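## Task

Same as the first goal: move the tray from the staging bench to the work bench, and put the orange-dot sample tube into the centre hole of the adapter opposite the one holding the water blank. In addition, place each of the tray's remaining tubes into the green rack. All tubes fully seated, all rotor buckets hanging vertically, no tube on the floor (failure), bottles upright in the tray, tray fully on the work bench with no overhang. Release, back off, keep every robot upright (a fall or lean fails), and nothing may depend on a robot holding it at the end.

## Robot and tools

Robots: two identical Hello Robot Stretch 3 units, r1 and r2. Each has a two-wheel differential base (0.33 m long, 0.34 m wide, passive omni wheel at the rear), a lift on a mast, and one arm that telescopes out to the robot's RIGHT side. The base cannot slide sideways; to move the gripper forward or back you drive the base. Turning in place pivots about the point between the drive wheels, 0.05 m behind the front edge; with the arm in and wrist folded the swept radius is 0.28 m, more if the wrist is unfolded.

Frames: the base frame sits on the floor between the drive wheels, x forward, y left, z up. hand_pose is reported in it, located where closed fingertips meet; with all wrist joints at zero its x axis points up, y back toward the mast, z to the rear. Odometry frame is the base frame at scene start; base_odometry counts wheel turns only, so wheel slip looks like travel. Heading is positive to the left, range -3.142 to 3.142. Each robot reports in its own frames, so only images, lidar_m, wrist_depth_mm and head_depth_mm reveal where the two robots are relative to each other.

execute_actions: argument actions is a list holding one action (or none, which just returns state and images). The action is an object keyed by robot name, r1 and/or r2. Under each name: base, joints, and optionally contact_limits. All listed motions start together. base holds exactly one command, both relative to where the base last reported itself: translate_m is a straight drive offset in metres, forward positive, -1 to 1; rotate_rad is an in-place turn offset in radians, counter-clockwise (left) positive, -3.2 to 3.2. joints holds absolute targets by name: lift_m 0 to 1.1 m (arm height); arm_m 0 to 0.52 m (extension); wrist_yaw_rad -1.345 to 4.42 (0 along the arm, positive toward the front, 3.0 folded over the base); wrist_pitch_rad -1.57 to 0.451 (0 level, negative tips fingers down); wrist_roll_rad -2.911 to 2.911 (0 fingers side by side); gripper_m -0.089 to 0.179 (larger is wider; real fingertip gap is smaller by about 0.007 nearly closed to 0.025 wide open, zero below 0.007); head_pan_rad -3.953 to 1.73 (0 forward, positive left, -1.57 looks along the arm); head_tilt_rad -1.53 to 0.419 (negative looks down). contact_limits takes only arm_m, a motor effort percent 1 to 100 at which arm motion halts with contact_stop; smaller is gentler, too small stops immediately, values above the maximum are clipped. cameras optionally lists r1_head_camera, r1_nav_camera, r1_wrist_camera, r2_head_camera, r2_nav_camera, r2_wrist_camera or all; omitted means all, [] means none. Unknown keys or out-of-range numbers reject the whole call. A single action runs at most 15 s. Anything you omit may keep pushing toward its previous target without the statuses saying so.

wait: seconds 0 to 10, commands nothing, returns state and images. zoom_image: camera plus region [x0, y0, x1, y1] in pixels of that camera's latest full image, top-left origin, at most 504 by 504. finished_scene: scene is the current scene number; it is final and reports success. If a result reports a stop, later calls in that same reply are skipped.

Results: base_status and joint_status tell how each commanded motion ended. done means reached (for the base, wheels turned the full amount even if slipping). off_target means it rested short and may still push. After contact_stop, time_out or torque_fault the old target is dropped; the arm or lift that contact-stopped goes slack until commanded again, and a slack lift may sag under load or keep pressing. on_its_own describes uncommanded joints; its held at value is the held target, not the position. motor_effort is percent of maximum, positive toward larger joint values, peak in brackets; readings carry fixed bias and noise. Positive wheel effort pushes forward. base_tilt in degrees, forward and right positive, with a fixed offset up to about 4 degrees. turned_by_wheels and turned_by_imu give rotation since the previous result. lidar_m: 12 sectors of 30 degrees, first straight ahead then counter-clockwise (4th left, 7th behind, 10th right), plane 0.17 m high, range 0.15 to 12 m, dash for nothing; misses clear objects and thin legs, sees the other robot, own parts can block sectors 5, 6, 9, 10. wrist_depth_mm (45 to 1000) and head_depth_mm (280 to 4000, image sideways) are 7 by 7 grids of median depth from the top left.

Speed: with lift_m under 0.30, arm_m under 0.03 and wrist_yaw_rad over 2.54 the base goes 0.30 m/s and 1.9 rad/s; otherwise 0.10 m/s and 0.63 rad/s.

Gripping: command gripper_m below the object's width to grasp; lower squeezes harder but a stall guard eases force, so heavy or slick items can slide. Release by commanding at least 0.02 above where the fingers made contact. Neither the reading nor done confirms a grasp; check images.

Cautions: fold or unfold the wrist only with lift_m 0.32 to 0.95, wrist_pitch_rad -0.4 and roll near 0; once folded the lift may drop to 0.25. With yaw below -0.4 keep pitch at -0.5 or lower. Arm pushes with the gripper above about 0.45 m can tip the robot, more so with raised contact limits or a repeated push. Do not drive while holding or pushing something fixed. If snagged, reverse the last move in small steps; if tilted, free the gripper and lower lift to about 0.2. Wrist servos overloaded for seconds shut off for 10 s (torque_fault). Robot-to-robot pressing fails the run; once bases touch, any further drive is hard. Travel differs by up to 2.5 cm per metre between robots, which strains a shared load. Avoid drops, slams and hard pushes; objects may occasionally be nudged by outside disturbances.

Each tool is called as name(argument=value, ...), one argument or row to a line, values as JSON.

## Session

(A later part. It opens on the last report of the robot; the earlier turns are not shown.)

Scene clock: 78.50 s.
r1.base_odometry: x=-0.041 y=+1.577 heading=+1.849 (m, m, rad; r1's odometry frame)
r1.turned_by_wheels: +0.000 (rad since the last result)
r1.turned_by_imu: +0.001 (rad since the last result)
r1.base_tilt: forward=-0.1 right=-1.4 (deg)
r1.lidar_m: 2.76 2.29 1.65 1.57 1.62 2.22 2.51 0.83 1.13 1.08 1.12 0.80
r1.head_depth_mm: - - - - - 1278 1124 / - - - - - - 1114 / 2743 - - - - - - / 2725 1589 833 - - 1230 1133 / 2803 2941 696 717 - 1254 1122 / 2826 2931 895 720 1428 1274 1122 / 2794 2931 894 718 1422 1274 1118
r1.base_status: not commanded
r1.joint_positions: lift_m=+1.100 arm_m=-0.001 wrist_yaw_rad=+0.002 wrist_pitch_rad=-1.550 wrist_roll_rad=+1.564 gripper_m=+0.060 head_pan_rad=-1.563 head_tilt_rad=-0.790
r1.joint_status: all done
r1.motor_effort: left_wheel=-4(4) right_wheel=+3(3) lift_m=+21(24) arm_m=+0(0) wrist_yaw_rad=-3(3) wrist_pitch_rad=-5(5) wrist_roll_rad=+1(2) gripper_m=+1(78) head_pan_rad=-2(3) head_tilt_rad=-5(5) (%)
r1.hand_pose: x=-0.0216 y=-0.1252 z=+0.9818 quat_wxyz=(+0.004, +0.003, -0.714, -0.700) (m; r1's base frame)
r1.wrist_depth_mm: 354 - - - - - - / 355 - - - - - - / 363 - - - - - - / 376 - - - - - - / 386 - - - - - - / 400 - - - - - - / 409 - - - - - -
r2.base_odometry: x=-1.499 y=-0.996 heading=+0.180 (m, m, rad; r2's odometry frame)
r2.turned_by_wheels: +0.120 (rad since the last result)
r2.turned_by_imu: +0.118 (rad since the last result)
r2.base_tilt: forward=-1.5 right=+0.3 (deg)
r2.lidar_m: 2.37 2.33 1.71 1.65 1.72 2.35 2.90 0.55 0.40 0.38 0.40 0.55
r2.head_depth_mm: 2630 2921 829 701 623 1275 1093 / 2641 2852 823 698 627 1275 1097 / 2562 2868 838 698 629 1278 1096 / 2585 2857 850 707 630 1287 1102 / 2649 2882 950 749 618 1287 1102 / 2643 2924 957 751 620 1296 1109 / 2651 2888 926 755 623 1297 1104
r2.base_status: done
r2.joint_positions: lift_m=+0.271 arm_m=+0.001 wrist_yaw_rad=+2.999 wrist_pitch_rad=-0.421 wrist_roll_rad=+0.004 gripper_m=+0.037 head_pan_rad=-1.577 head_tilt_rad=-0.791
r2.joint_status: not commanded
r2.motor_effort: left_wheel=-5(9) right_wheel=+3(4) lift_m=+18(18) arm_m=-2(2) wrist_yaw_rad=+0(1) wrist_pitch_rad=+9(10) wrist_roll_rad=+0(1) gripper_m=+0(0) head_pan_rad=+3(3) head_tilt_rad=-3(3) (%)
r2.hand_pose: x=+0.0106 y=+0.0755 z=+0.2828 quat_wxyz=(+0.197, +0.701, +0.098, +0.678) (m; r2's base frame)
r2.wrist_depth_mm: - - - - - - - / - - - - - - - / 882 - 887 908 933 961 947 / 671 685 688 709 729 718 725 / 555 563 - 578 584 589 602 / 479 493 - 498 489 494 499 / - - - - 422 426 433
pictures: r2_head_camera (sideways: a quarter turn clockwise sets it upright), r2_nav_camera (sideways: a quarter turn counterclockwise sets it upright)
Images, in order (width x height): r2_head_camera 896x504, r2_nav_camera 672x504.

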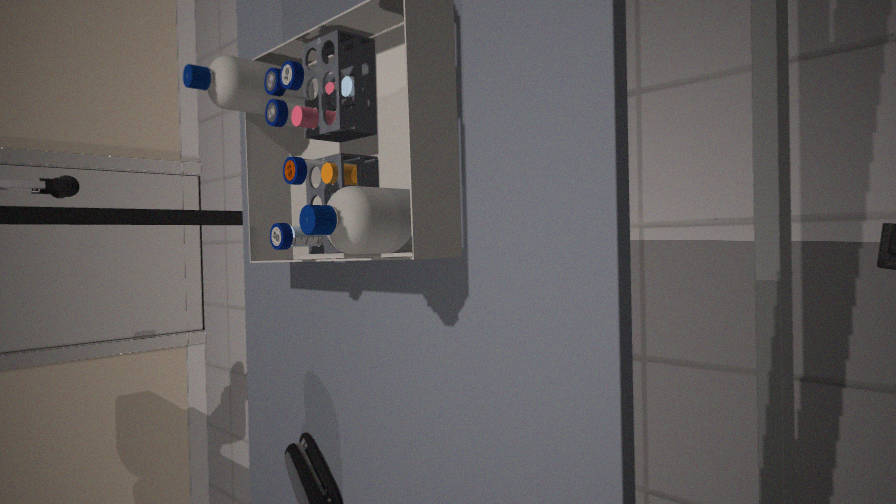

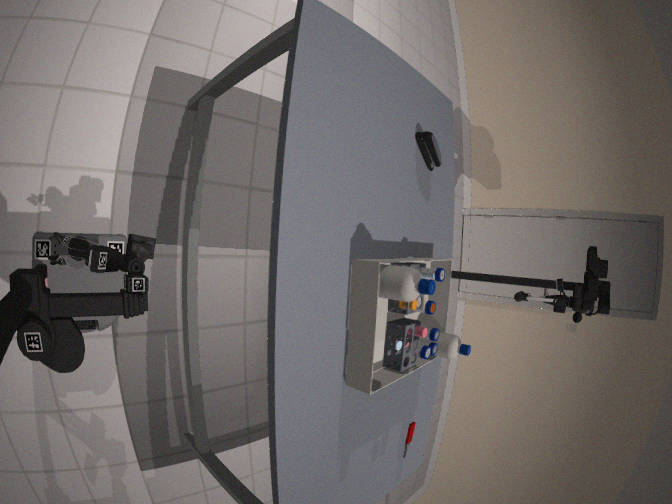

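execute_actions(
  actions=[
    {"r1":{"joints":{"arm_m":0.3}},"r2":{"base":{"translate_m":-0.145},"joints":{"lift_m":0.9,"wrist_pitch_rad":-0.4}}},
  ],
  cameras=["r1_wrist_camera"],
)

execute_actions(
  actions=[
    {"r2":{"joints":{"lift_m":0.93,"wrist_yaw_rad":1.3,"wrist_pitch_rad":-0.6}}},
  ],
  cameras=[],
)

execute_actions(
  actions=[
    {"r2":{"joints":{"lift_m":1.1,"wrist_yaw_rad":0,"wrist_pitch_rad":-1.56,"wrist_roll_rad":1.568,"gripper_m":0.06}}},
  ],
  cameras=[],
)

execute_actions(
  actions=[
    {"r2":{"joints":{"arm_m":0.45}}},
  ],
  cameras=["r2_wrist_camera","r1_wrist_camera"],
)

Scene clock: 97.13 s.
r1.base_odometry: x=-0.041 y=+1.577 heading=+1.849 (m, m, rad; r1's odometry frame)
r1.turned_by_wheels: +0.000 (rad since the last result)
r1.turned_by_imu: +0.002 (rad since the last result)
r1.base_tilt: forward=-0.3 right=-1.4 (deg)
r1.lidar_m: 2.75 2.30 1.65 1.57 1.62 2.22 2.52 0.83 1.13 1.08 1.12 0.80
r1.head_depth_mm: 2800 2989 904 724 1435 1283 1129 / 2806 1145 902 722 1436 1285 1125 / - 923 839 724 1427 1279 1123 / - 1132 835 715 1424 1284 1118 / 2732 1594 692 715 1420 1269 1121 / 2767 3004 893 718 1425 1271 1116 / 2753 2931 889 719 1413 1277 1118
r1.base_status: not commanded
r1.joint_positions: lift_m=+1.100 arm_m=+0.300 wrist_yaw_rad=+0.000 wrist_pitch_rad=-1.551 wrist_roll_rad=+1.565 gripper_m=+0.060 head_pan_rad=-1.563 head_tilt_rad=-0.790
r1.joint_status: all done
r1.motor_effort: left_wheel=-4(4) right_wheel=+3(3) lift_m=+22(22) arm_m=+4(3) wrist_yaw_rad=+0(2) wrist_pitch_rad=-4(5) wrist_roll_rad=+1(1) gripper_m=+0(0) head_pan_rad=-3(2) head_tilt_rad=-5(5) (%)
r1.hand_pose: x=-0.0215 y=-0.4253 z=+0.9818 quat_wxyz=(+0.002, +0.002, -0.714, -0.700) (m; r1's base frame)
r1.wrist_depth_mm: 337 342 349 - - - - / 346 349 359 366 - - - / 357 359 369 375 - - - / 370 372 382 391 - - - / 376 380 390 405 - - - / 360 316 411 417 - - - / 252 275 420 432 - - -
r2.base_odometry: x=-1.642 y=-1.022 heading=+0.180 (m, m, rad; r2's odometry frame)
r2.turned_by_wheels: +0.000 (rad since the last result)
r2.turned_by_imu: -0.001 (rad since the last result)
r2.base_tilt: forward=-1.5 right=+0.2 (deg)
r2.lidar_m: 2.51 2.33 1.71 1.65 1.71 2.35 2.75 0.54 0.40 0.38 0.40 0.55
r2.head_depth_mm: 2663 2897 929 737 - - 1095 / 2677 2933 932 717 644 - 1097 / 2629 2836 831 700 645 - - / 2550 2839 847 705 648 - 1110 / 2656 2894 834 705 635 - 1101 / 2645 2941 950 722 620 1296 1103 / 2661 2917 959 755 623 1297 1092
r2.base_status: done
r2.joint_positions: lift_m=+0.899 arm_m=+0.001 wrist_yaw_rad=+2.999 wrist_pitch_rad=-0.420 wrist_roll_rad=+0.004 gripper_m=+0.037 head_pan_rad=-1.577 head_tilt_rad=-0.791
r2.joint_status: all done
r2.motor_effort: left_wheel=-4(14) right_wheel=+3(5) lift_m=+63(65) arm_m=-2(2) wrist_yaw_rad=+2(1) wrist_pitch_rad=+10(10) wrist_roll_rad=+0(0) gripper_m=+0(0) head_pan_rad=+3(3) head_tilt_rad=-4(3) (%)
r2.hand_pose: x=+0.0106 y=+0.0755 z=+0.9114 quat_wxyz=(+0.197, +0.701, +0.098, +0.678) (m; r2's base frame)
r2.wrist_depth_mm: - - - - - - - / - - - - - - - / - - - - - - - / - - - - - - - / - - - - - - - / - - - - - - - / - - - - - - -
pictures: r1_wrist_camera
Images, in order (width x height): r1_wrist_camera 644x364.

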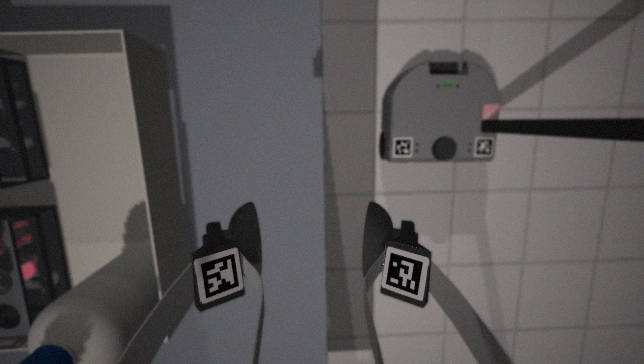

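Scene clock: 99.00 s.
r1.base_odometry: x=-0.041 y=+1.577 heading=+1.849 (m, m, rad; r1's odometry frame)
r1.turned_by_wheels: +0.000 (rad since the last result)
r1.turned_by_imu: +0.000 (rad since the last result)
r1.base_tilt: forward=-0.3 right=-1.4 (deg)
r1.lidar_m: 2.75 2.29 1.66 1.57 1.62 2.22 2.51 0.83 1.13 1.08 1.12 0.80
r1.head_depth_mm: 2831 2961 907 724 1433 1278 1121 / 2757 1141 901 721 1426 1283 1120 / - 924 836 720 1440 1277 1128 / - 1135 836 718 1430 1282 1127 / 2721 1581 694 716 1424 1278 1115 / 2794 2937 888 722 1413 1277 1120 / 2770 2915 887 717 1417 1277 1115
r1.base_status: not commanded
r1.joint_positions: lift_m=+1.100 arm_m=+0.300 wrist_yaw_rad=+0.000 wrist_pitch_rad=-1.551 wrist_roll_rad=+1.565 gripper_m=+0.060 head_pan_rad=-1.563 head_tilt_rad=-0.790
r1.joint_status: not commanded
r1.motor_effort: left_wheel=-4(4) right_wheel=+3(4) lift_m=+22(21) arm_m=+3(4) wrist_yaw_rad=-1(0) wrist_pitch_rad=-5(5) wrist_roll_rad=+1(1) gripper_m=+0(0) head_pan_rad=-3(2) head_tilt_rad=-4(5) (%)
r1.hand_pose: x=-0.0215 y=-0.4253 z=+0.9818 quat_wxyz=(+0.002, +0.002, -0.714, -0.700) (m; r1's base frame)
r1.wrist_depth_mm: 336 342 349 - - - - / 348 351 358 363 - - - / 356 358 370 377 - - - / 368 372 381 389 - - - / 375 381 391 402 - - - / 359 314 410 416 - - - / 252 275 423 433 - - -
r2.base_odometry: x=-1.642 y=-1.022 heading=+0.180 (m, m, rad; r2's odometry frame)
r2.turned_by_wheels: +0.000 (rad since the last result)
r2.turned_by_imu: +0.000 (rad since the last result)
r2.base_tilt: forward=-1.6 right=+0.3 (deg)
r2.lidar_m: 2.51 2.34 1.71 1.65 1.71 2.35 2.76 0.54 0.40 0.38 0.40 0.55
r2.head_depth_mm: 2651 2907 926 783 - 1216 1093 / 2668 2918 934 720 - - 1096 / 2646 2847 830 703 - - 1099 / 2547 2842 845 704 631 - 1101 / 2635 2875 835 705 634 - 1114 / 2649 2930 953 723 653 - 1107 / 2654 2907 958 756 624 1273 1107
r2.base_status: not commanded
r2.joint_positions: lift_m=+0.929 arm_m=+0.001 wrist_yaw_rad=+1.302 wrist_pitch_rad=-0.610 wrist_roll_rad=+0.004 gripper_m=+0.037 head_pan_rad=-1.577 head_tilt_rad=-0.791
r2.joint_status: all done
r2.motor_effort: left_wheel=-4(4) right_wheel=+3(3) lift_m=+62(66) arm_m=-2(2) wrist_yaw_rad=-3(4) wrist_pitch_rad=+5(9) wrist_roll_rad=+0(0) gripper_m=+0(0) head_pan_rad=+2(3) head_tilt_rad=-3(4) (%)
r2.hand_pose: x=+0.1678 y=-0.1985 z=+0.9015 quat_wxyz=(+0.665, +0.578, -0.409, +0.239) (m; r2's base frame)
r2.wrist_depth_mm: - - - - 739 750 770 / - - - - 573 591 593 / - - - - 474 476 482 / - - - - 414 399 400 / - - - - 361 344 347 / - - - - - 304 305 / 973 969 970 992 1000 277 272
pictures: none
No camera images: the call's "cameras" was empty. Leave "cameras" out to get every camera's image.

Scene clock: 101.37 s.
r1.base_odometry: x=-0.041 y=+1.577 heading=+1.849 (m, m, rad; r1's odometry frame)
r1.turned_by_wheels: +0.000 (rad since the last result)
r1.turned_by_imu: +0.001 (rad since the last result)
r1.base_tilt: forward=-0.2 right=-1.6 (deg)
r1.lidar_m: 2.75 2.29 1.66 1.57 1.62 2.22 2.51 0.83 1.13 1.08 1.12 0.80
r1.head_depth_mm: 2792 2980 901 728 1433 1282 1122 / 2746 1139 901 724 1422 1287 1126 / - 922 837 720 1436 1275 1123 / - 1130 834 718 1429 1277 1119 / 2720 1571 694 713 1417 1269 1116 / 2755 2951 891 719 1410 1269 1117 / 2783 2878 891 718 1417 1271 1118
r1.base_status: not commanded
r1.joint_positions: lift_m=+1.100 arm_m=+0.300 wrist_yaw_rad=+0.000 wrist_pitch_rad=-1.551 wrist_roll_rad=+1.565 gripper_m=+0.060 head_pan_rad=-1.563 head_tilt_rad=-0.790
r1.joint_status: not commanded
r1.motor_effort: left_wheel=-3(4) right_wheel=+3(3) lift_m=+21(22) arm_m=+4(4) wrist_yaw_rad=+0(0) wrist_pitch_rad=-5(5) wrist_roll_rad=+1(2) gripper_m=+0(1) head_pan_rad=-3(2) head_tilt_rad=-5(6) (%)
r1.hand_pose: x=-0.0215 y=-0.4253 z=+0.9818 quat_wxyz=(+0.002, +0.002, -0.714, -0.700) (m; r1's base frame)
r1.wrist_depth_mm: 337 341 349 - - - - / 348 350 358 366 - - - / 358 359 369 377 - - - / 369 370 381 386 - - - / 378 378 391 401 - - - / 362 315 412 413 - - - / 253 274 422 430 - - -
r2.base_odometry: x=-1.642 y=-1.022 heading=+0.180 (m, m, rad; r2's odometry frame)
r2.turned_by_wheels: +0.000 (rad since the last result)
r2.turned_by_imu: +0.000 (rad since the last result)
r2.base_tilt: forward=-1.5 right=+0.3 (deg)
r2.lidar_m: 2.50 2.34 1.71 1.65 1.72 2.35 2.76 0.55 0.40 0.38 0.40 0.55
r2.head_depth_mm: - - - - - 1244 1091 / - - - - - - 1096 / 2625 - - - - - 1120 / 2554 2832 847 697 - 1231 1098 / 2637 2917 837 697 627 1264 1104 / 2628 2893 955 721 621 1296 1107 / 2637 2925 961 755 622 1301 1092
r2.base_status: not commanded
r2.joint_positions: lift_m=+1.099 arm_m=+0.001 wrist_yaw_rad=+0.002 wrist_pitch_rad=-1.551 wrist_roll_rad=+1.562 gripper_m=+0.060 head_pan_rad=-1.577 head_tilt_rad=-0.791
r2.joint_status: all done
r2.motor_effort: left_wheel=-4(4) right_wheel=+3(3) lift_m=+62(68) arm_m=-2(2) wrist_yaw_rad=-2(5) wrist_pitch_rad=-5(4) wrist_roll_rad=+3(4) gripper_m=+1(77) head_pan_rad=+3(3) head_tilt_rad=-3(3) (%)
r2.hand_pose: x=-0.0216 y=-0.1270 z=+0.9806 quat_wxyz=(+0.004, +0.004, -0.714, -0.700) (m; r2's base frame)
r2.wrist_depth_mm: 354 374 - - - - - / 368 374 - - - - - / 377 387 - - - - - / 390 397 - - - - - / 403 404 - - - - - / 415 419 - - - - - / 428 - - - - - -
pictures: none
No camera images: the call's "cameras" was empty. Leave "cameras" out to get every camera's image.

Scene clock: 105.87 s.
r1.base_odometry: x=-0.041 y=+1.577 heading=+1.849 (m, m, rad; r1's odometry frame)
r1.turned_by_wheels: +0.000 (rad since the last result)
r1.turned_by_imu: +0.001 (rad since the last result)
r1.base_tilt: forward=-0.3 right=-1.5 (deg)
r1.lidar_m: 2.75 2.29 1.65 1.57 1.62 2.22 2.51 0.83 1.13 1.08 1.12 0.80
r1.head_depth_mm: 2855 3003 902 725 1439 1288 1133 / 2748 1142 901 726 1428 1280 1122 / - 924 839 721 1423 1272 1128 / - 1131 837 718 1415 1285 1118 / 2744 1580 693 713 1422 1281 1121 / 2776 2944 898 720 1421 1283 1118 / 2786 2919 898 719 1416 1275 1119
r1.base_status: not commanded
r1.joint_positions: lift_m=+1.100 arm_m=+0.300 wrist_yaw_rad=+0.000 wrist_pitch_rad=-1.551 wrist_roll_rad=+1.565 gripper_m=+0.060 head_pan_rad=-1.563 head_tilt_rad=-0.790
r1.joint_status: not commanded
r1.motor_effort: left_wheel=-4(3) right_wheel=+3(3) lift_m=+22(22) arm_m=+3(3) wrist_yaw_rad=-1(0) wrist_pitch_rad=-5(5) wrist_roll_rad=+1(1) gripper_m=+1(1) head_pan_rad=-3(3) head_tilt_rad=-6(6) (%)
r1.hand_pose: x=-0.0215 y=-0.4253 z=+0.9818 quat_wxyz=(+0.002, +0.002, -0.714, -0.700) (m; r1's base frame)
r1.wrist_depth_mm: 336 341 349 - - - - / 347 349 356 366 - - - / 358 358 368 376 - - - / 372 369 380 392 - - - / 377 378 390 403 - - - / 362 317 413 417 - - - / 253 274 420 433 - - -
r2.base_odometry: x=-1.642 y=-1.022 heading=+0.180 (m, m, rad; r2's odometry frame)
r2.turned_by_wheels: +0.000 (rad since the last result)
r2.turned_by_imu: +0.000 (rad since the last result)
r2.base_tilt: forward=-1.5 right=+0.2 (deg)
r2.lidar_m: 2.51 2.34 1.72 1.65 1.72 2.35 2.76 0.54 0.40 0.38 0.40 0.55
r2.head_depth_mm: 2665 2942 927 735 625 1278 1091 / 2598 2915 933 717 626 1280 1094 / 2632 2857 828 701 630 1280 1096 / 1360 2830 847 705 618 1287 1105 / 2626 2894 832 707 619 1285 1103 / 2644 2899 954 721 620 1293 1102 / 2635 2921 960 757 621 1292 1091
r2.base_status: not commanded
r2.joint_positions: lift_m=+1.099 arm_m=+0.450 wrist_yaw_rad=+0.000 wrist_pitch_rad=-1.552 wrist_roll_rad=+1.564 gripper_m=+0.060 head_pan_rad=-1.577 head_tilt_rad=-0.791
r2.joint_status: all done
r2.motor_effort: left_wheel=-4(4) right_wheel=+3(3) lift_m=+62(62) arm_m=+2(3) wrist_yaw_rad=-1(2) wrist_pitch_rad=-4(4) wrist_roll_rad=+2(3) gripper_m=+0(0) head_pan_rad=+3(3) head_tilt_rad=-3(3) (%)
r2.hand_pose: x=-0.0215 y=-0.5752 z=+0.9806 quat_wxyz=(+0.003, +0.002, -0.714, -0.701) (m; r2's base frame)
r2.wrist_depth_mm: 347 347 350 347 347 342 - / 347 305 354 357 355 355 - / 333 263 365 367 369 364 - / 381 346 381 381 380 379 - / 396 334 386 395 385 395 - / 408 344 406 371 - - - / 380 360 364 283 423 - -
pictures: r1_wrist_camera, r2_wrist_camera
Images, in order (width x height): r1_wrist_camera 644x364, r2_wrist_camera 644x364.

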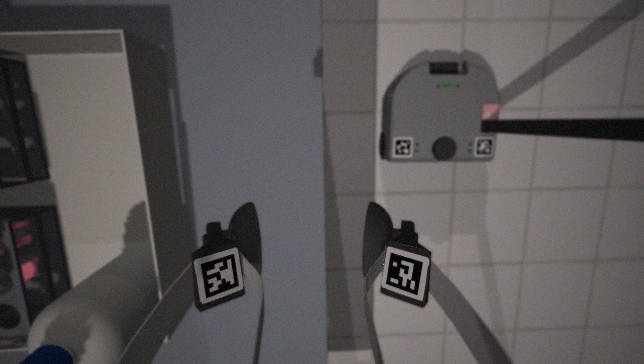

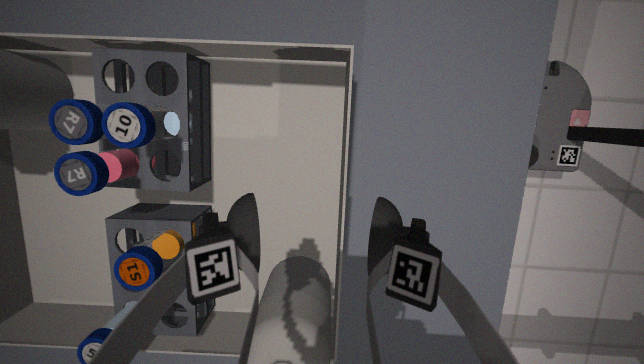

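execute_actions(
  actions=[
    {"r1":{"joints":{"arm_m":0.47}},"r2":{"joints":{"arm_m":0.425}}},
  ],
  cameras=["r2_wrist_camera","r1_wrist_camera"],
)

execute_actions(
  actions=[
    {"r1":{"joints":{"lift_m":0.98}},"r2":{"joints":{"lift_m":0.98}}},
  ],
  cameras=["r2_wrist_camera","r1_wrist_camera"],
)

Scene clock: 114.93 s.
r1.base_odometry: x=-0.041 y=+1.577 heading=+1.849 (m, m, rad; r1's odometry frame)
r1.turned_by_wheels: +0.000 (rad since the last result)
r1.turned_by_imu: +0.001 (rad since the last result)
r1.base_tilt: forward=-0.3 right=-1.3 (deg)
r1.lidar_m: 2.75 2.29 1.65 1.57 1.62 2.22 2.51 0.83 1.13 1.08 1.12 0.80
r1.head_depth_mm: 2832 2969 903 723 1434 1289 1127 / 2855 2974 901 727 1427 1290 1121 / 2888 1092 840 722 1414 1282 1119 / 2852 2934 837 718 1417 1277 1130 / 2727 1583 691 712 1424 1283 1112 / 2780 2944 890 716 1419 1280 1108 / 2790 2942 891 718 1419 1276 1115
r1.base_status: not commanded
r1.joint_positions: lift_m=+1.100 arm_m=+0.470 wrist_yaw_rad=+0.000 wrist_pitch_rad=-1.551 wrist_roll_rad=+1.565 gripper_m=+0.060 head_pan_rad=-1.563 head_tilt_rad=-0.790
r1.joint_status: all done
r1.motor_effort: left_wheel=-4(4) right_wheel=+3(3) lift_m=+22(22) arm_m=+4(5) wrist_yaw_rad=-1(0) wrist_pitch_rad=-4(5) wrist_roll_rad=+1(1) gripper_m=+1(0) head_pan_rad=-2(3) head_tilt_rad=-5(5) (%)
r1.hand_pose: x=-0.0215 y=-0.5953 z=+0.9818 quat_wxyz=(+0.002, +0.002, -0.714, -0.700) (m; r1's base frame)
r1.wrist_depth_mm: 336 342 344 348 354 - - / 331 291 354 361 366 - - / 355 306 367 369 379 - - / 311 343 379 382 390 - - / 381 322 385 393 401 - - / 393 272 306 408 422 - - / 361 344 345 422 434 - -
r2.base_odometry: x=-1.642 y=-1.022 heading=+0.180 (m, m, rad; r2's odometry frame)
r2.turned_by_wheels: +0.000 (rad since the last result)
r2.turned_by_imu: +0.000 (rad since the last result)
r2.base_tilt: forward=-1.5 right=+0.2 (deg)
r2.lidar_m: 2.50 2.34 1.71 1.65 1.71 2.35 2.76 0.54 0.40 0.38 0.40 0.55
r2.head_depth_mm: 2662 2920 930 735 624 1272 1094 / 2606 2925 935 717 627 1275 1098 / 2617 2861 831 700 629 1284 1094 / - 1632 866 704 617 1282 1102 / 2649 2889 834 706 619 1288 1103 / 2655 2913 952 722 620 1295 1106 / 2660 2919 959 754 624 1292 1093
r2.base_status: not commanded
r2.joint_positions: lift_m=+1.099 arm_m=+0.425 wrist_yaw_rad=+0.000 wrist_pitch_rad=-1.552 wrist_roll_rad=+1.564 gripper_m=+0.060 head_pan_rad=-1.577 head_tilt_rad=-0.791
r2.joint_status: all done
r2.motor_effort: left_wheel=-4(4) right_wheel=+3(3) lift_m=+62(62) arm_m=-4(5) wrist_yaw_rad=-1(1) wrist_pitch_rad=-4(4) wrist_roll_rad=+2(2) gripper_m=+0(0) head_pan_rad=+3(2) head_tilt_rad=-3(3) (%)
r2.hand_pose: x=-0.0215 y=-0.5507 z=+0.9806 quat_wxyz=(+0.003, +0.002, -0.714, -0.701) (m; r2's base frame)
r2.wrist_depth_mm: 349 351 346 346 344 346 - / 336 330 360 354 354 357 - / 250 316 373 364 369 365 - / 307 349 381 381 378 - - / 397 332 389 398 385 - - / 411 339 360 400 - - - / 370 357 272 414 422 - -
pictures: r1_wrist_camera, r2_wrist_camera
Images, in order (width x height): r1_wrist_camera 644x364, r2_wrist_camera 644x364.

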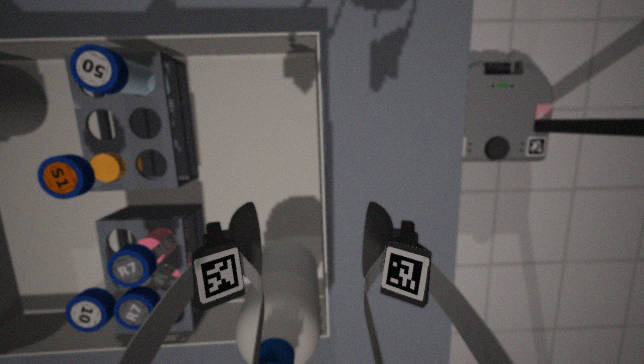

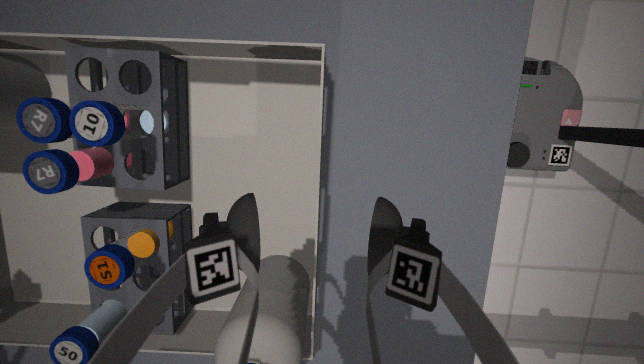

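Scene clock: 116.87 s.
r1.base_odometry: x=-0.041 y=+1.577 heading=+1.849 (m, m, rad; r1's odometry frame)
r1.turned_by_wheels: +0.000 (rad since the last result)
r1.turned_by_imu: +0.000 (rad since the last result)
r1.base_tilt: forward=-0.3 right=-1.3 (deg)
r1.lidar_m: 2.75 2.29 1.65 1.57 1.62 2.22 2.51 0.83 1.13 1.08 1.12 0.80
r1.head_depth_mm: - - 904 727 1426 1281 1122 / 2927 2967 897 724 1428 1272 1126 / - 919 837 722 1415 1285 1126 / 804 978 843 716 1421 1273 1123 / 2680 1584 690 711 1427 1276 1118 / 2767 2947 895 719 1421 1272 1124 / 2812 2926 890 717 1409 1284 1111
r1.base_status: not commanded
r1.joint_positions: lift_m=+0.980 arm_m=+0.470 wrist_yaw_rad=+0.000 wrist_pitch_rad=-1.551 wrist_roll_rad=+1.565 gripper_m=+0.060 head_pan_rad=-1.563 head_tilt_rad=-0.790
r1.joint_status: all done
r1.motor_effort: left_wheel=-4(4) right_wheel=+3(3) lift_m=+14(20) arm_m=+3(4) wrist_yaw_rad=+0(0) wrist_pitch_rad=-5(5) wrist_roll_rad=+1(1) gripper_m=+1(0) head_pan_rad=-1(3) head_tilt_rad=-6(5) (%)
r1.hand_pose: x=-0.0215 y=-0.5953 z=+0.8623 quat_wxyz=(+0.002, +0.002, -0.714, -0.700) (m; r1's base frame)
r1.wrist_depth_mm: 176 227 233 236 240 243 - / 181 235 240 243 249 251 - / 211 242 247 251 257 258 - / 193 248 255 260 264 268 - / 236 259 262 268 273 278 - / 203 238 274 274 284 290 - / 182 242 278 239 293 - -
r2.base_odometry: x=-1.642 y=-1.022 heading=+0.180 (m, m, rad; r2's odometry frame)
r2.turned_by_wheels: +0.000 (rad since the last result)
r2.turned_by_imu: +0.000 (rad since the last result)
r2.base_tilt: forward=-1.5 right=+0.3 (deg)
r2.lidar_m: 2.51 2.33 1.71 1.65 1.72 2.36 2.76 0.54 0.40 0.38 0.40 0.55
r2.head_depth_mm: 2575 - 928 736 625 1273 1088 / - 2940 935 718 626 1279 1096 / - - 831 701 629 1285 1099 / 770 1546 858 710 618 1283 1104 / 2482 2895 832 705 618 1295 1100 / 2621 2939 954 722 621 1295 1110 / 2649 2921 958 755 624 1299 1090
r2.base_status: not commanded
r2.joint_positions: lift_m=+0.981 arm_m=+0.425 wrist_yaw_rad=+0.000 wrist_pitch_rad=-1.552 wrist_roll_rad=+1.564 gripper_m=+0.060 head_pan_rad=-1.577 head_tilt_rad=-0.791
r2.joint_status: all done
r2.motor_effort: left_wheel=-4(4) right_wheel=+3(3) lift_m=+17(58) arm_m=-4(4) wrist_yaw_rad=+0(1) wrist_pitch_rad=-4(4) wrist_roll_rad=+2(3) gripper_m=+0(0) head_pan_rad=+3(2) head_tilt_rad=-3(3) (%)
r2.hand_pose: x=-0.0215 y=-0.5507 z=+0.8627 quat_wxyz=(+0.003, +0.002, -0.714, -0.701) (m; r2's base frame)
r2.wrist_depth_mm: 193 230 223 235 236 235 236 / 191 241 244 242 244 242 243 / 221 251 251 252 250 250 249 / 228 257 259 260 258 257 - / 244 265 267 266 264 265 - / 214 273 277 276 - 275 - / 220 286 269 282 286 282 -
pictures: r1_wrist_camera, r2_wrist_camera
Images, in order (width x height): r1_wrist_camera 644x364, r2_wrist_camera 644x364.

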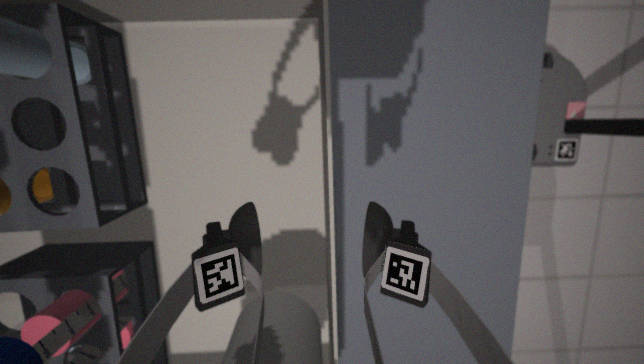

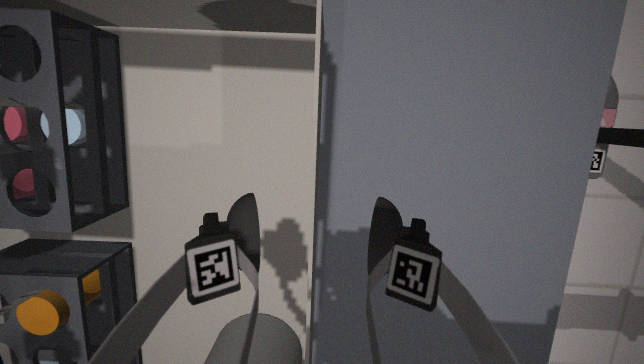

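execute_actions(
  actions=[
    {"r1":{"base":{"translate_m":-0.03},"joints":{"arm_m":0.475}},"r2":{"base":{"translate_m":-0.03},"joints":{"arm_m":0.422}}},
  ],
  cameras=[],
)

execute_actions(
  actions=[
    {"r1":{"joints":{"lift_m":0.915}},"r2":{"joints":{"lift_m":0.915}}},
  ],
  cameras=["r2_wrist_camera","r1_wrist_camera","r1_head_camera"],
)

Scene clock: 131.13 s.
r1.base_odometry: x=-0.033 y=+1.548 heading=+1.849 (m, m, rad; r1's odometry frame)
r1.turned_by_wheels: +0.000 (rad since the last result)
r1.turned_by_imu: +0.001 (rad since the last result)
r1.base_tilt: forward=-0.2 right=-1.4 (deg)
r1.lidar_m: 2.78 2.30 1.66 1.57 1.62 2.22 2.48 0.81 1.13 1.08 1.11 0.83
r1.head_depth_mm: - - 903 723 1420 1286 1120 / - 3038 902 725 1431 1288 1125 / - 1067 840 722 1427 1275 1123 / 2788 1129 864 716 1428 1276 1119 / 814 1131 805 714 1422 1277 1126 / 2685 2957 691 712 1423 1280 1109 / 2790 2921 891 722 1423 1280 1116
r1.base_status: done
r1.joint_positions: lift_m=+0.980 arm_m=+0.475 wrist_yaw_rad=+0.000 wrist_pitch_rad=-1.551 wrist_roll_rad=+1.565 gripper_m=+0.060 head_pan_rad=-1.563 head_tilt_rad=-0.790
r1.joint_status: all done
r1.motor_effort: left_wheel=-3(8) right_wheel=+3(5) lift_m=+13(13) arm_m=+4(3) wrist_yaw_rad=-1(1) wrist_pitch_rad=-4(5) wrist_roll_rad=+1(1) gripper_m=+1(1) head_pan_rad=-3(2) head_tilt_rad=-5(5) (%)
r1.hand_pose: x=-0.0215 y=-0.6003 z=+0.8623 quat_wxyz=(+0.002, +0.002, -0.714, -0.700) (m; r1's base frame)
r1.wrist_depth_mm: 228 230 232 235 241 243 - / 180 236 240 244 248 252 - / 185 241 248 251 256 258 - / 193 249 255 258 265 269 - / 199 252 263 268 273 278 - / 235 250 275 278 286 289 - / 210 212 280 277 293 - -
r2.base_odometry: x=-1.671 y=-1.027 heading=+0.180 (m, m, rad; r2's odometry frame)
r2.turned_by_wheels: +0.000 (rad since the last result)
r2.turned_by_imu: +0.000 (rad since the last result)
r2.base_tilt: forward=-1.5 right=+0.2 (deg)
r2.lidar_m: 2.54 2.34 1.71 1.65 1.71 2.35 2.72 0.55 0.40 0.38 0.40 0.54
r2.head_depth_mm: 2565 - 927 735 625 1270 1092 / - 2923 931 739 628 1272 1093 / - - 875 699 629 1283 1096 / 2616 2900 872 706 616 1287 1103 / 766 1543 840 712 619 1288 1101 / 2587 2902 858 709 619 1295 1111 / 2615 2906 962 756 624 1301 1089
r2.base_status: done
r2.joint_positions: lift_m=+0.981 arm_m=+0.422 wrist_yaw_rad=+0.000 wrist_pitch_rad=-1.552 wrist_roll_rad=+1.564 gripper_m=+0.060 head_pan_rad=-1.577 head_tilt_rad=-0.791
r2.joint_status: all done
r2.motor_effort: left_wheel=-3(10) right_wheel=+3(4) lift_m=+18(18) arm_m=-4(5) wrist_yaw_rad=+1(1) wrist_pitch_rad=-4(4) wrist_roll_rad=+2(2) gripper_m=+0(0) head_pan_rad=+3(2) head_tilt_rad=-3(3) (%)
r2.hand_pose: x=-0.0215 y=-0.5477 z=+0.8627 quat_wxyz=(+0.003, +0.002, -0.714, -0.701) (m; r2's base frame)
r2.wrist_depth_mm: 242 241 238 236 237 235 236 / 193 244 242 243 243 242 243 / 221 252 251 251 251 248 250 / 228 259 258 258 258 255 - / 236 267 266 266 265 265 - / 244 275 281 276 - 274 - / 219 285 285 286 285 284 -
pictures: none
No camera images: the call's "cameras" was empty. Leave "cameras" out to get every camera's image.

Scene clock: 132.57 s.
r1.base_odometry: x=-0.033 y=+1.548 heading=+1.849 (m, m, rad; r1's odometry frame)
r1.turned_by_wheels: +0.000 (rad since the last result)
r1.turned_by_imu: +0.000 (rad since the last result)
r1.base_tilt: forward=-0.4 right=-1.5 (deg)
r1.lidar_m: 2.78 2.29 1.65 1.57 1.62 2.21 2.48 0.80 1.13 1.08 1.12 0.83
r1.head_depth_mm: 2873 3113 - 718 1427 1284 1125 / 2739 1117 873 724 1430 1294 1122 / 2692 1094 834 723 1429 1279 1120 / 2821 3031 861 718 1423 1280 1116 / 830 1135 807 715 1420 1275 1123 / 2794 2909 691 712 1423 1272 1123 / 2760 2914 894 715 1434 1282 1114
r1.base_status: not commanded
r1.joint_positions: lift_m=+0.915 arm_m=+0.475 wrist_yaw_rad=+0.000 wrist_pitch_rad=-1.551 wrist_roll_rad=+1.565 gripper_m=+0.060 head_pan_rad=-1.563 head_tilt_rad=-0.790
r1.joint_status: all done
r1.motor_effort: left_wheel=-3(3) right_wheel=+3(3) lift_m=+14(12) arm_m=+4(4) wrist_yaw_rad=+0(0) wrist_pitch_rad=-4(5) wrist_roll_rad=+1(1) gripper_m=+0(0) head_pan_rad=-3(3) head_tilt_rad=-6(4) (%)
r1.hand_pose: x=-0.0215 y=-0.6003 z=+0.7973 quat_wxyz=(+0.002, +0.002, -0.714, -0.700) (m; r1's base frame)
r1.wrist_depth_mm: 140 143 147 151 179 181 184 / 172 176 178 179 184 187 189 / 174 180 183 185 190 192 195 / 179 187 189 190 196 200 203 / 176 192 194 197 203 206 211 / 168 199 204 204 211 213 - / 189 203 209 211 218 221 -
r2.base_odometry: x=-1.671 y=-1.027 heading=+0.180 (m, m, rad; r2's odometry frame)
r2.turned_by_wheels: +0.000 (rad since the last result)
r2.turned_by_imu: +0.000 (rad since the last result)
r2.base_tilt: forward=-1.5 right=+0.3 (deg)
r2.lidar_m: 2.54 2.34 1.71 1.65 1.71 2.36 2.72 0.54 0.40 0.38 0.40 0.55
r2.head_depth_mm: 2665 2917 - 736 624 1272 1098 / 2654 - 898 737 628 1278 1093 / 2604 - 837 700 629 1278 1097 / 2658 2855 875 703 616 1285 1103 / 766 1122 838 713 618 1283 1104 / 798 2873 858 708 621 1294 1110 / 2623 2909 958 754 622 1288 1092
r2.base_status: not commanded
r2.joint_positions: lift_m=+0.916 arm_m=+0.422 wrist_yaw_rad=+0.000 wrist_pitch_rad=-1.552 wrist_roll_rad=+1.564 gripper_m=+0.060 head_pan_rad=-1.577 head_tilt_rad=-0.791
r2.joint_status: all done
r2.motor_effort: left_wheel=-4(4) right_wheel=+3(2) lift_m=+18(19) arm_m=-4(4) wrist_yaw_rad=+1(0) wrist_pitch_rad=-4(4) wrist_roll_rad=+3(3) gripper_m=+1(1) head_pan_rad=+3(2) head_tilt_rad=-3(3) (%)
r2.hand_pose: x=-0.0215 y=-0.5477 z=+0.7978 quat_wxyz=(+0.003, +0.002, -0.714, -0.701) (m; r2's base frame)
r2.wrist_depth_mm: 130 143 138 176 176 175 173 / 182 181 181 181 181 180 179 / 187 187 186 185 186 185 185 / 192 193 192 191 191 191 190 / 198 199 198 199 197 197 196 / 206 207 207 206 - 203 202 / 211 214 212 213 212 211 210
pictures: r1_head_camera (sideways: a quarter turn clockwise sets it upright), r1_wrist_camera, r2_wrist_camera
Images, in order (width x height): r1_head_camera 896x504, r1_wrist_camera 644x364, r2_wrist_camera 644x364.

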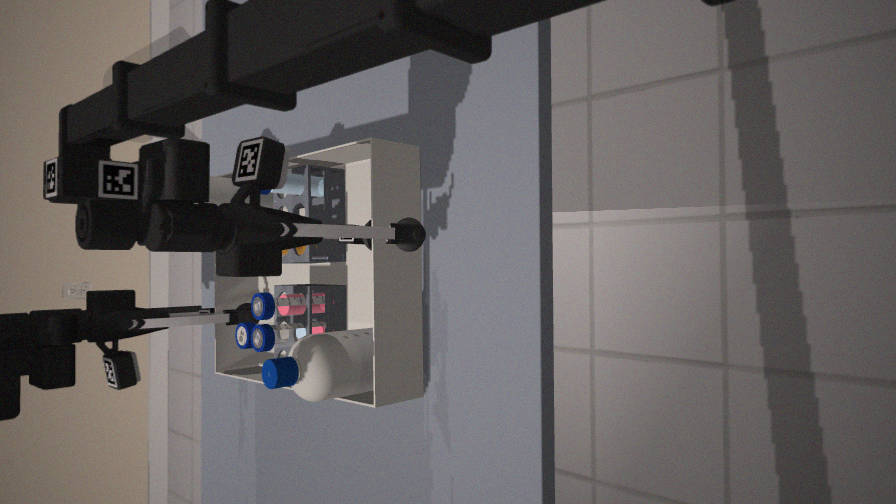

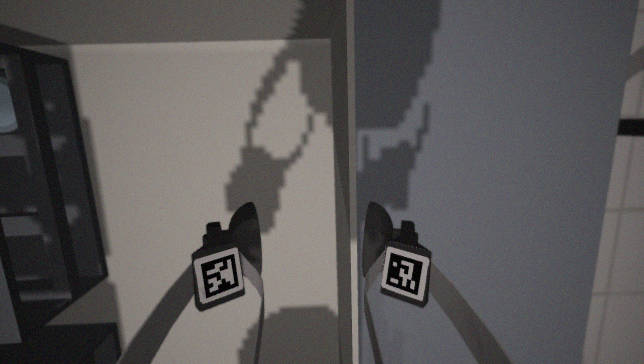

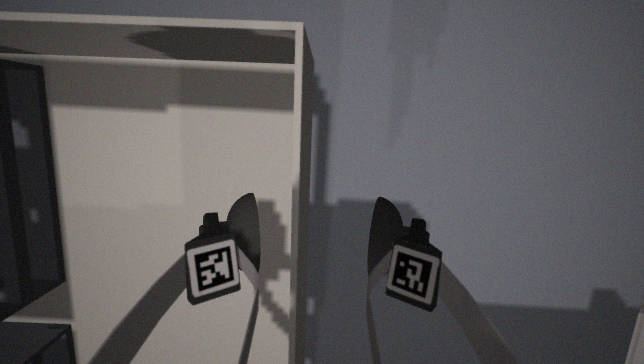

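execute_actions(
  actions=[
    {"r1":{"joints":{"arm_m":0.462}},"r2":{"joints":{"arm_m":0.431}}},
  ],
  cameras=[],
)

execute_actions(
  actions=[
    {"r1":{"joints":{"gripper_m":-0.045}},"r2":{"joints":{"gripper_m":-0.045}}},
  ],
  cameras=["r2_wrist_camera","r1_wrist_camera"],
)

execute_actions(
  actions=[
    {"r1":{"joints":{"lift_m":1.0}},"r2":{"joints":{"lift_m":1.0}}},
  ],
  cameras=["r2_wrist_camera","r1_wrist_camera","r1_head_camera","r2_head_camera"],
)

Scene clock: 138.67 s.
r1.base_odometry: x=-0.033 y=+1.548 heading=+1.849 (m, m, rad; r1's odometry frame)
r1.turned_by_wheels: +0.000 (rad since the last result)
r1.turned_by_imu: +0.001 (rad since the last result)
r1.base_tilt: forward=-0.2 right=-1.4 (deg)
r1.lidar_m: 2.78 2.29 1.66 1.57 1.62 2.22 2.49 0.80 1.13 1.08 1.12 0.83
r1.head_depth_mm: 2831 3038 - 716 1430 1278 1126 / 2771 1113 869 724 1424 1279 1126 / 2690 - 837 721 1425 1283 1124 / 2740 3028 857 720 1426 1281 1122 / 820 1002 801 718 1421 1285 1123 / 2705 2943 691 713 1411 1285 1117 / 2787 2948 893 719 1422 1273 1112
r1.base_status: not commanded
r1.joint_positions: lift_m=+0.915 arm_m=+0.462 wrist_yaw_rad=+0.000 wrist_pitch_rad=-1.551 wrist_roll_rad=+1.565 gripper_m=+0.060 head_pan_rad=-1.563 head_tilt_rad=-0.790
r1.joint_status: all done
r1.motor_effort: left_wheel=-3(3) right_wheel=+3(3) lift_m=+14(14) arm_m=-3(0) wrist_yaw_rad=+0(1) wrist_pitch_rad=-4(5) wrist_roll_rad=+1(1) gripper_m=+1(0) head_pan_rad=-2(2) head_tilt_rad=-5(5) (%)
r1.hand_pose: x=-0.0215 y=-0.5880 z=+0.7973 quat_wxyz=(+0.002, +0.002, -0.714, -0.700) (m; r1's base frame)
r1.wrist_depth_mm: 141 144 148 176 179 181 184 / 174 176 178 181 185 186 190 / 178 181 183 187 191 192 195 / 182 187 189 193 196 199 - / 186 192 194 198 202 205 - / 191 198 204 205 212 213 - / 192 205 209 212 218 221 -
r2.base_odometry: x=-1.671 y=-1.027 heading=+0.180 (m, m, rad; r2's odometry frame)
r2.turned_by_wheels: +0.000 (rad since the last result)
r2.turned_by_imu: +0.000 (rad since the last result)
r2.base_tilt: forward=-1.5 right=+0.3 (deg)
r2.lidar_m: 2.54 2.34 1.71 1.65 1.71 2.34 2.73 0.55 0.40 0.38 0.40 0.55
r2.head_depth_mm: 2656 2910 - 735 625 1274 1092 / 2588 - 901 739 627 1273 1095 / 2603 - 837 699 629 1279 1102 / 2631 2890 871 702 617 1281 1099 / 775 1119 839 713 618 1285 1101 / 807 2880 858 709 621 1291 1105 / 2609 2879 961 757 624 1293 1091
r2.base_status: not commanded
r2.joint_positions: lift_m=+0.916 arm_m=+0.431 wrist_yaw_rad=+0.000 wrist_pitch_rad=-1.552 wrist_roll_rad=+1.564 gripper_m=+0.060 head_pan_rad=-1.577 head_tilt_rad=-0.791
r2.joint_status: all done
r2.motor_effort: left_wheel=-4(4) right_wheel=+2(2) lift_m=+17(17) arm_m=+2(1) wrist_yaw_rad=+0(1) wrist_pitch_rad=-4(4) wrist_roll_rad=+2(2) gripper_m=+0(0) head_pan_rad=+2(3) head_tilt_rad=-3(3) (%)
r2.hand_pose: x=-0.0215 y=-0.5562 z=+0.7978 quat_wxyz=(+0.003, +0.002, -0.714, -0.701) (m; r2's base frame)
r2.wrist_depth_mm: 130 144 136 175 176 175 173 / 181 182 180 180 180 179 179 / 185 187 186 186 187 186 184 / 191 193 192 192 192 191 190 / 198 199 198 198 197 197 196 / 202 206 206 206 - 203 202 / 210 213 212 213 212 210 209
pictures: none
No camera images: the call's "cameras" was empty. Leave "cameras" out to get every camera's image.

Scene clock: 140.20 s.
r1.base_odometry: x=-0.033 y=+1.548 heading=+1.849 (m, m, rad; r1's odometry frame)
r1.turned_by_wheels: +0.000 (rad since the last result)
r1.turned_by_imu: +0.000 (rad since the last result)
r1.base_tilt: forward=-0.3 right=-1.4 (deg)
r1.lidar_m: 2.78 2.29 1.66 1.57 1.62 2.22 2.48 0.80 1.13 1.08 1.12 0.82
r1.head_depth_mm: 2843 3047 - 716 1432 1278 1133 / 2778 1136 874 726 1433 1281 1124 / 2706 - 840 721 1410 1285 1118 / 2755 3040 858 717 1423 1273 1121 / 821 996 798 718 1425 1280 1123 / 2740 2948 692 716 1426 1274 1122 / 2757 2909 893 722 1418 1272 1113
r1.base_status: not commanded
r1.joint_positions: lift_m=+0.915 arm_m=+0.462 wrist_yaw_rad=+0.001 wrist_pitch_rad=-1.560 wrist_roll_rad=+1.565 gripper_m=-0.044 head_pan_rad=-1.563 head_tilt_rad=-0.790
r1.joint_status: all done
r1.motor_effort: left_wheel=-3(3) right_wheel=+3(3) lift_m=+17(17) arm_m=-2(3) wrist_yaw_rad=-1(2) wrist_pitch_rad=+0(5) wrist_roll_rad=+1(1) gripper_m=-18(93) head_pan_rad=-2(2) head_tilt_rad=-6(6) (%)
r1.hand_pose: x=-0.0216 y=-0.5857 z=+0.7973 quat_wxyz=(+0.003, +0.002, -0.711, -0.703) (m; r1's base frame)
r1.wrist_depth_mm: 142 145 149 176 179 182 185 / 172 174 176 180 184 187 192 / 176 180 181 185 190 193 197 / 181 184 187 192 196 199 - / 185 190 192 - 203 207 - / 193 196 198 208 211 213 - / 196 202 207 211 218 221 -
r2.base_odometry: x=-1.671 y=-1.027 heading=+0.180 (m, m, rad; r2's odometry frame)
r2.turned_by_wheels: +0.000 (rad since the last result)
r2.turned_by_imu: +0.000 (rad since the last result)
r2.base_tilt: forward=-1.5 right=+0.3 (deg)
r2.lidar_m: 2.54 2.34 1.71 1.65 1.72 2.35 2.73 0.55 0.40 0.38 0.40 0.55
r2.head_depth_mm: 2653 2938 - 734 625 1277 1095 / 2598 - 899 738 629 1276 1090 / 2614 - 830 700 629 1278 1102 / 2643 2879 872 704 617 1281 1102 / 775 1123 841 710 618 1289 1107 / 804 2848 857 709 620 1292 1108 / 2653 2884 962 755 623 1299 1095
r2.base_status: not commanded
r2.joint_positions: lift_m=+0.915 arm_m=+0.431 wrist_yaw_rad=+0.000 wrist_pitch_rad=-1.556 wrist_roll_rad=+1.564 gripper_m=-0.044 head_pan_rad=-1.577 head_tilt_rad=-0.791
r2.joint_status: all done
r2.motor_effort: left_wheel=-4(4) right_wheel=+2(3) lift_m=+25(25) arm_m=+2(2) wrist_yaw_rad=+1(0) wrist_pitch_rad=-2(4) wrist_roll_rad=+2(3) gripper_m=-17(93) head_pan_rad=+3(3) head_tilt_rad=-2(4) (%)
r2.hand_pose: x=-0.0215 y=-0.5552 z=+0.7976 quat_wxyz=(+0.003, +0.002, -0.712, -0.702) (m; r2's base frame)
r2.wrist_depth_mm: 129 125 137 174 175 174 174 / 177 179 178 178 181 180 179 / 183 184 184 184 185 185 185 / 188 190 189 189 192 190 191 / 194 196 196 - 197 198 196 / 201 203 203 206 205 204 202 / 208 211 210 210 212 211 209
pictures: r1_wrist_camera, r2_wrist_camera
Images, in order (width x height): r1_wrist_camera 644x364, r2_wrist_camera 644x364.

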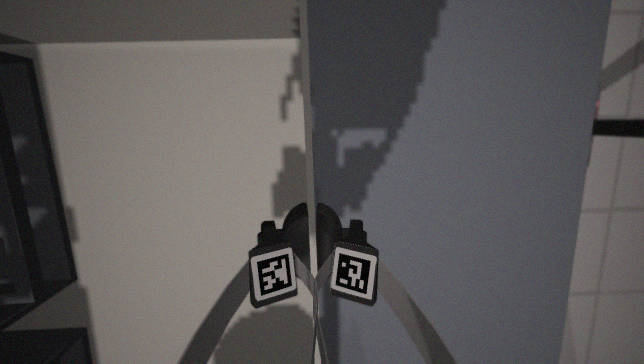

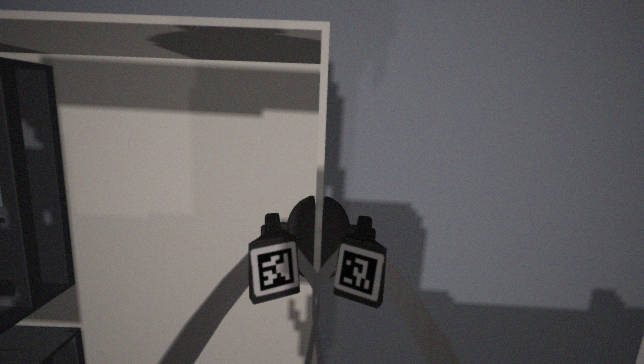

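Scene clock: 143.80 s.
r1.base_odometry: x=-0.033 y=+1.548 heading=+1.849 (m, m, rad; r1's odometry frame)
r1.turned_by_wheels: +0.000 (rad since the last result)
r1.turned_by_imu: +0.001 (rad since the last result)
r1.base_tilt: forward=-0.2 right=-1.3 (deg)
r1.lidar_m: 2.78 2.30 1.66 1.57 1.62 2.22 2.48 0.80 1.13 1.08 1.11 0.83
r1.head_depth_mm: - 1141 903 725 1427 1279 1124 / 2892 2943 899 723 1439 1276 1126 / - 891 709 722 1414 1285 1124 / 2780 772 692 724 1420 1279 1125 / 804 890 656 722 1416 1277 1121 / 2730 1124 809 719 1421 1274 1119 / 2792 2902 891 718 1414 1277 1109
r1.base_status: not commanded
r1.joint_positions: lift_m=+0.999 arm_m=+0.462 wrist_yaw_rad=+0.005 wrist_pitch_rad=-1.561 wrist_roll_rad=+1.561 gripper_m=-0.044 head_pan_rad=-1.563 head_tilt_rad=-0.791
r1.joint_status: all done
r1.motor_effort: left_wheel=-1(18) right_wheel=+1(15) lift_m=+25(27) arm_m=-2(2) wrist_yaw_rad=-5(7) wrist_pitch_rad=+0(2) wrist_roll_rad=+2(3) gripper_m=-18(18) head_pan_rad=-3(2) head_tilt_rad=-5(5) (%)
r1.hand_pose: x=-0.0217 y=-0.5854 z=+0.8817 quat_wxyz=(+0.006, +0.005, -0.710, -0.704) (m; r1's base frame)
r1.wrist_depth_mm: 109 244 172 253 258 266 - / 109 143 202 262 267 271 - / 117 146 223 269 277 279 - / 189 178 216 277 287 - - / 207 213 210 208 294 - - / 191 206 203 197 304 - - / 200 200 196 196 316 - -
r2.base_odometry: x=-1.671 y=-1.027 heading=+0.180 (m, m, rad; r2's odometry frame)
r2.turned_by_wheels: +0.000 (rad since the last result)
r2.turned_by_imu: +0.000 (rad since the last result)
r2.base_tilt: forward=-1.5 right=+0.2 (deg)
r2.lidar_m: 2.54 2.34 1.72 1.65 1.72 2.35 2.73 0.55 0.40 0.38 0.40 0.55
r2.head_depth_mm: - 2777 929 737 625 1279 1087 / 2737 2907 930 738 626 1274 1097 / - 2928 725 729 629 1280 1100 / 2641 2850 758 705 617 1284 1105 / 767 944 787 701 618 1287 1105 / 2601 2873 782 709 620 1293 1109 / 2659 2900 959 754 622 1301 1093
r2.base_status: not commanded
r2.joint_positions: lift_m=+0.999 arm_m=+0.431 wrist_yaw_rad=+0.000 wrist_pitch_rad=-1.555 wrist_roll_rad=+1.564 gripper_m=-0.044 head_pan_rad=-1.577 head_tilt_rad=-0.791
r2.joint_status: all done
r2.motor_effort: left_wheel=-3(7) right_wheel=+2(4) lift_m=+66(76) arm_m=+2(3) wrist_yaw_rad=-1(1) wrist_pitch_rad=-3(4) wrist_roll_rad=+2(2) gripper_m=-16(17) head_pan_rad=+3(3) head_tilt_rad=-4(3) (%)
r2.hand_pose: x=-0.0215 y=-0.5553 z=+0.8813 quat_wxyz=(+0.003, +0.002, -0.712, -0.702) (m; r2's base frame)
r2.wrist_depth_mm: 116 106 113 251 253 254 254 / 149 150 154 161 261 260 264 / 161 165 168 174 269 268 268 / 176 181 185 193 277 275 - / 189 202 206 118 287 286 - / 194 226 233 275 296 294 - / 197 256 260 304 305 305 -
pictures: r1_head_camera (sideways: a quarter turn clockwise sets it upright), r1_wrist_camera, r2_head_camera (sideways: a quarter turn clockwise sets it upright), r2_wrist_camera
Images, in order (width x height): r1_head_camera 896x504, r1_wrist_camera 644x364, r2_head_camera 896x504, r2_wrist_camera 644x364.

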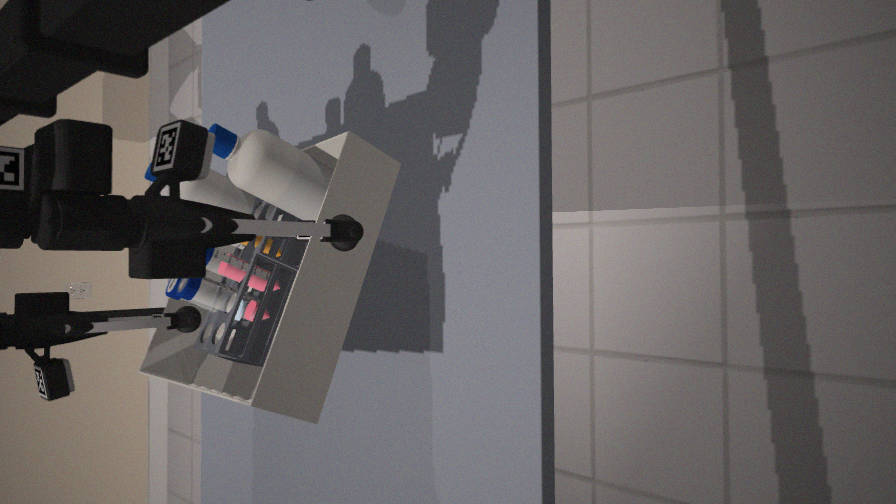

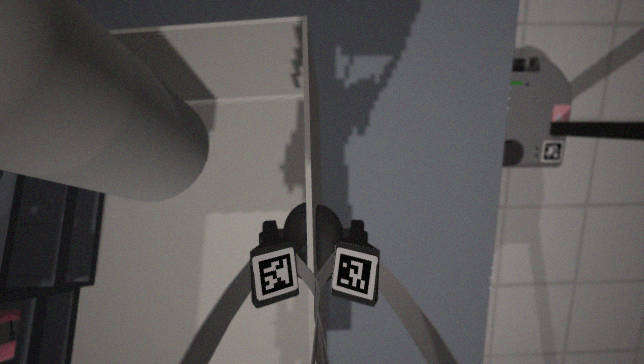

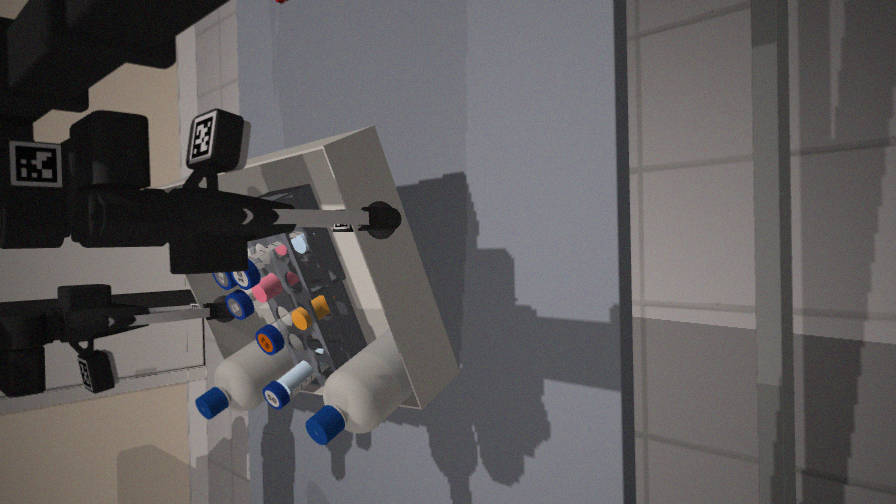

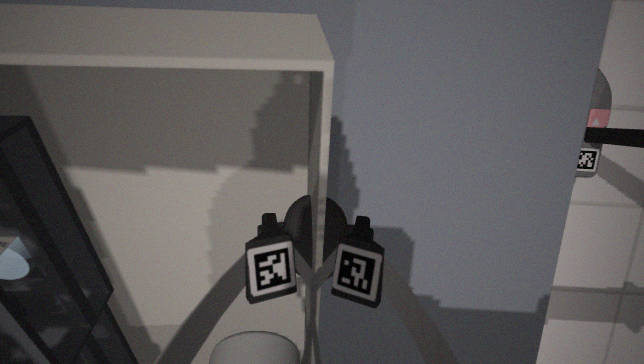

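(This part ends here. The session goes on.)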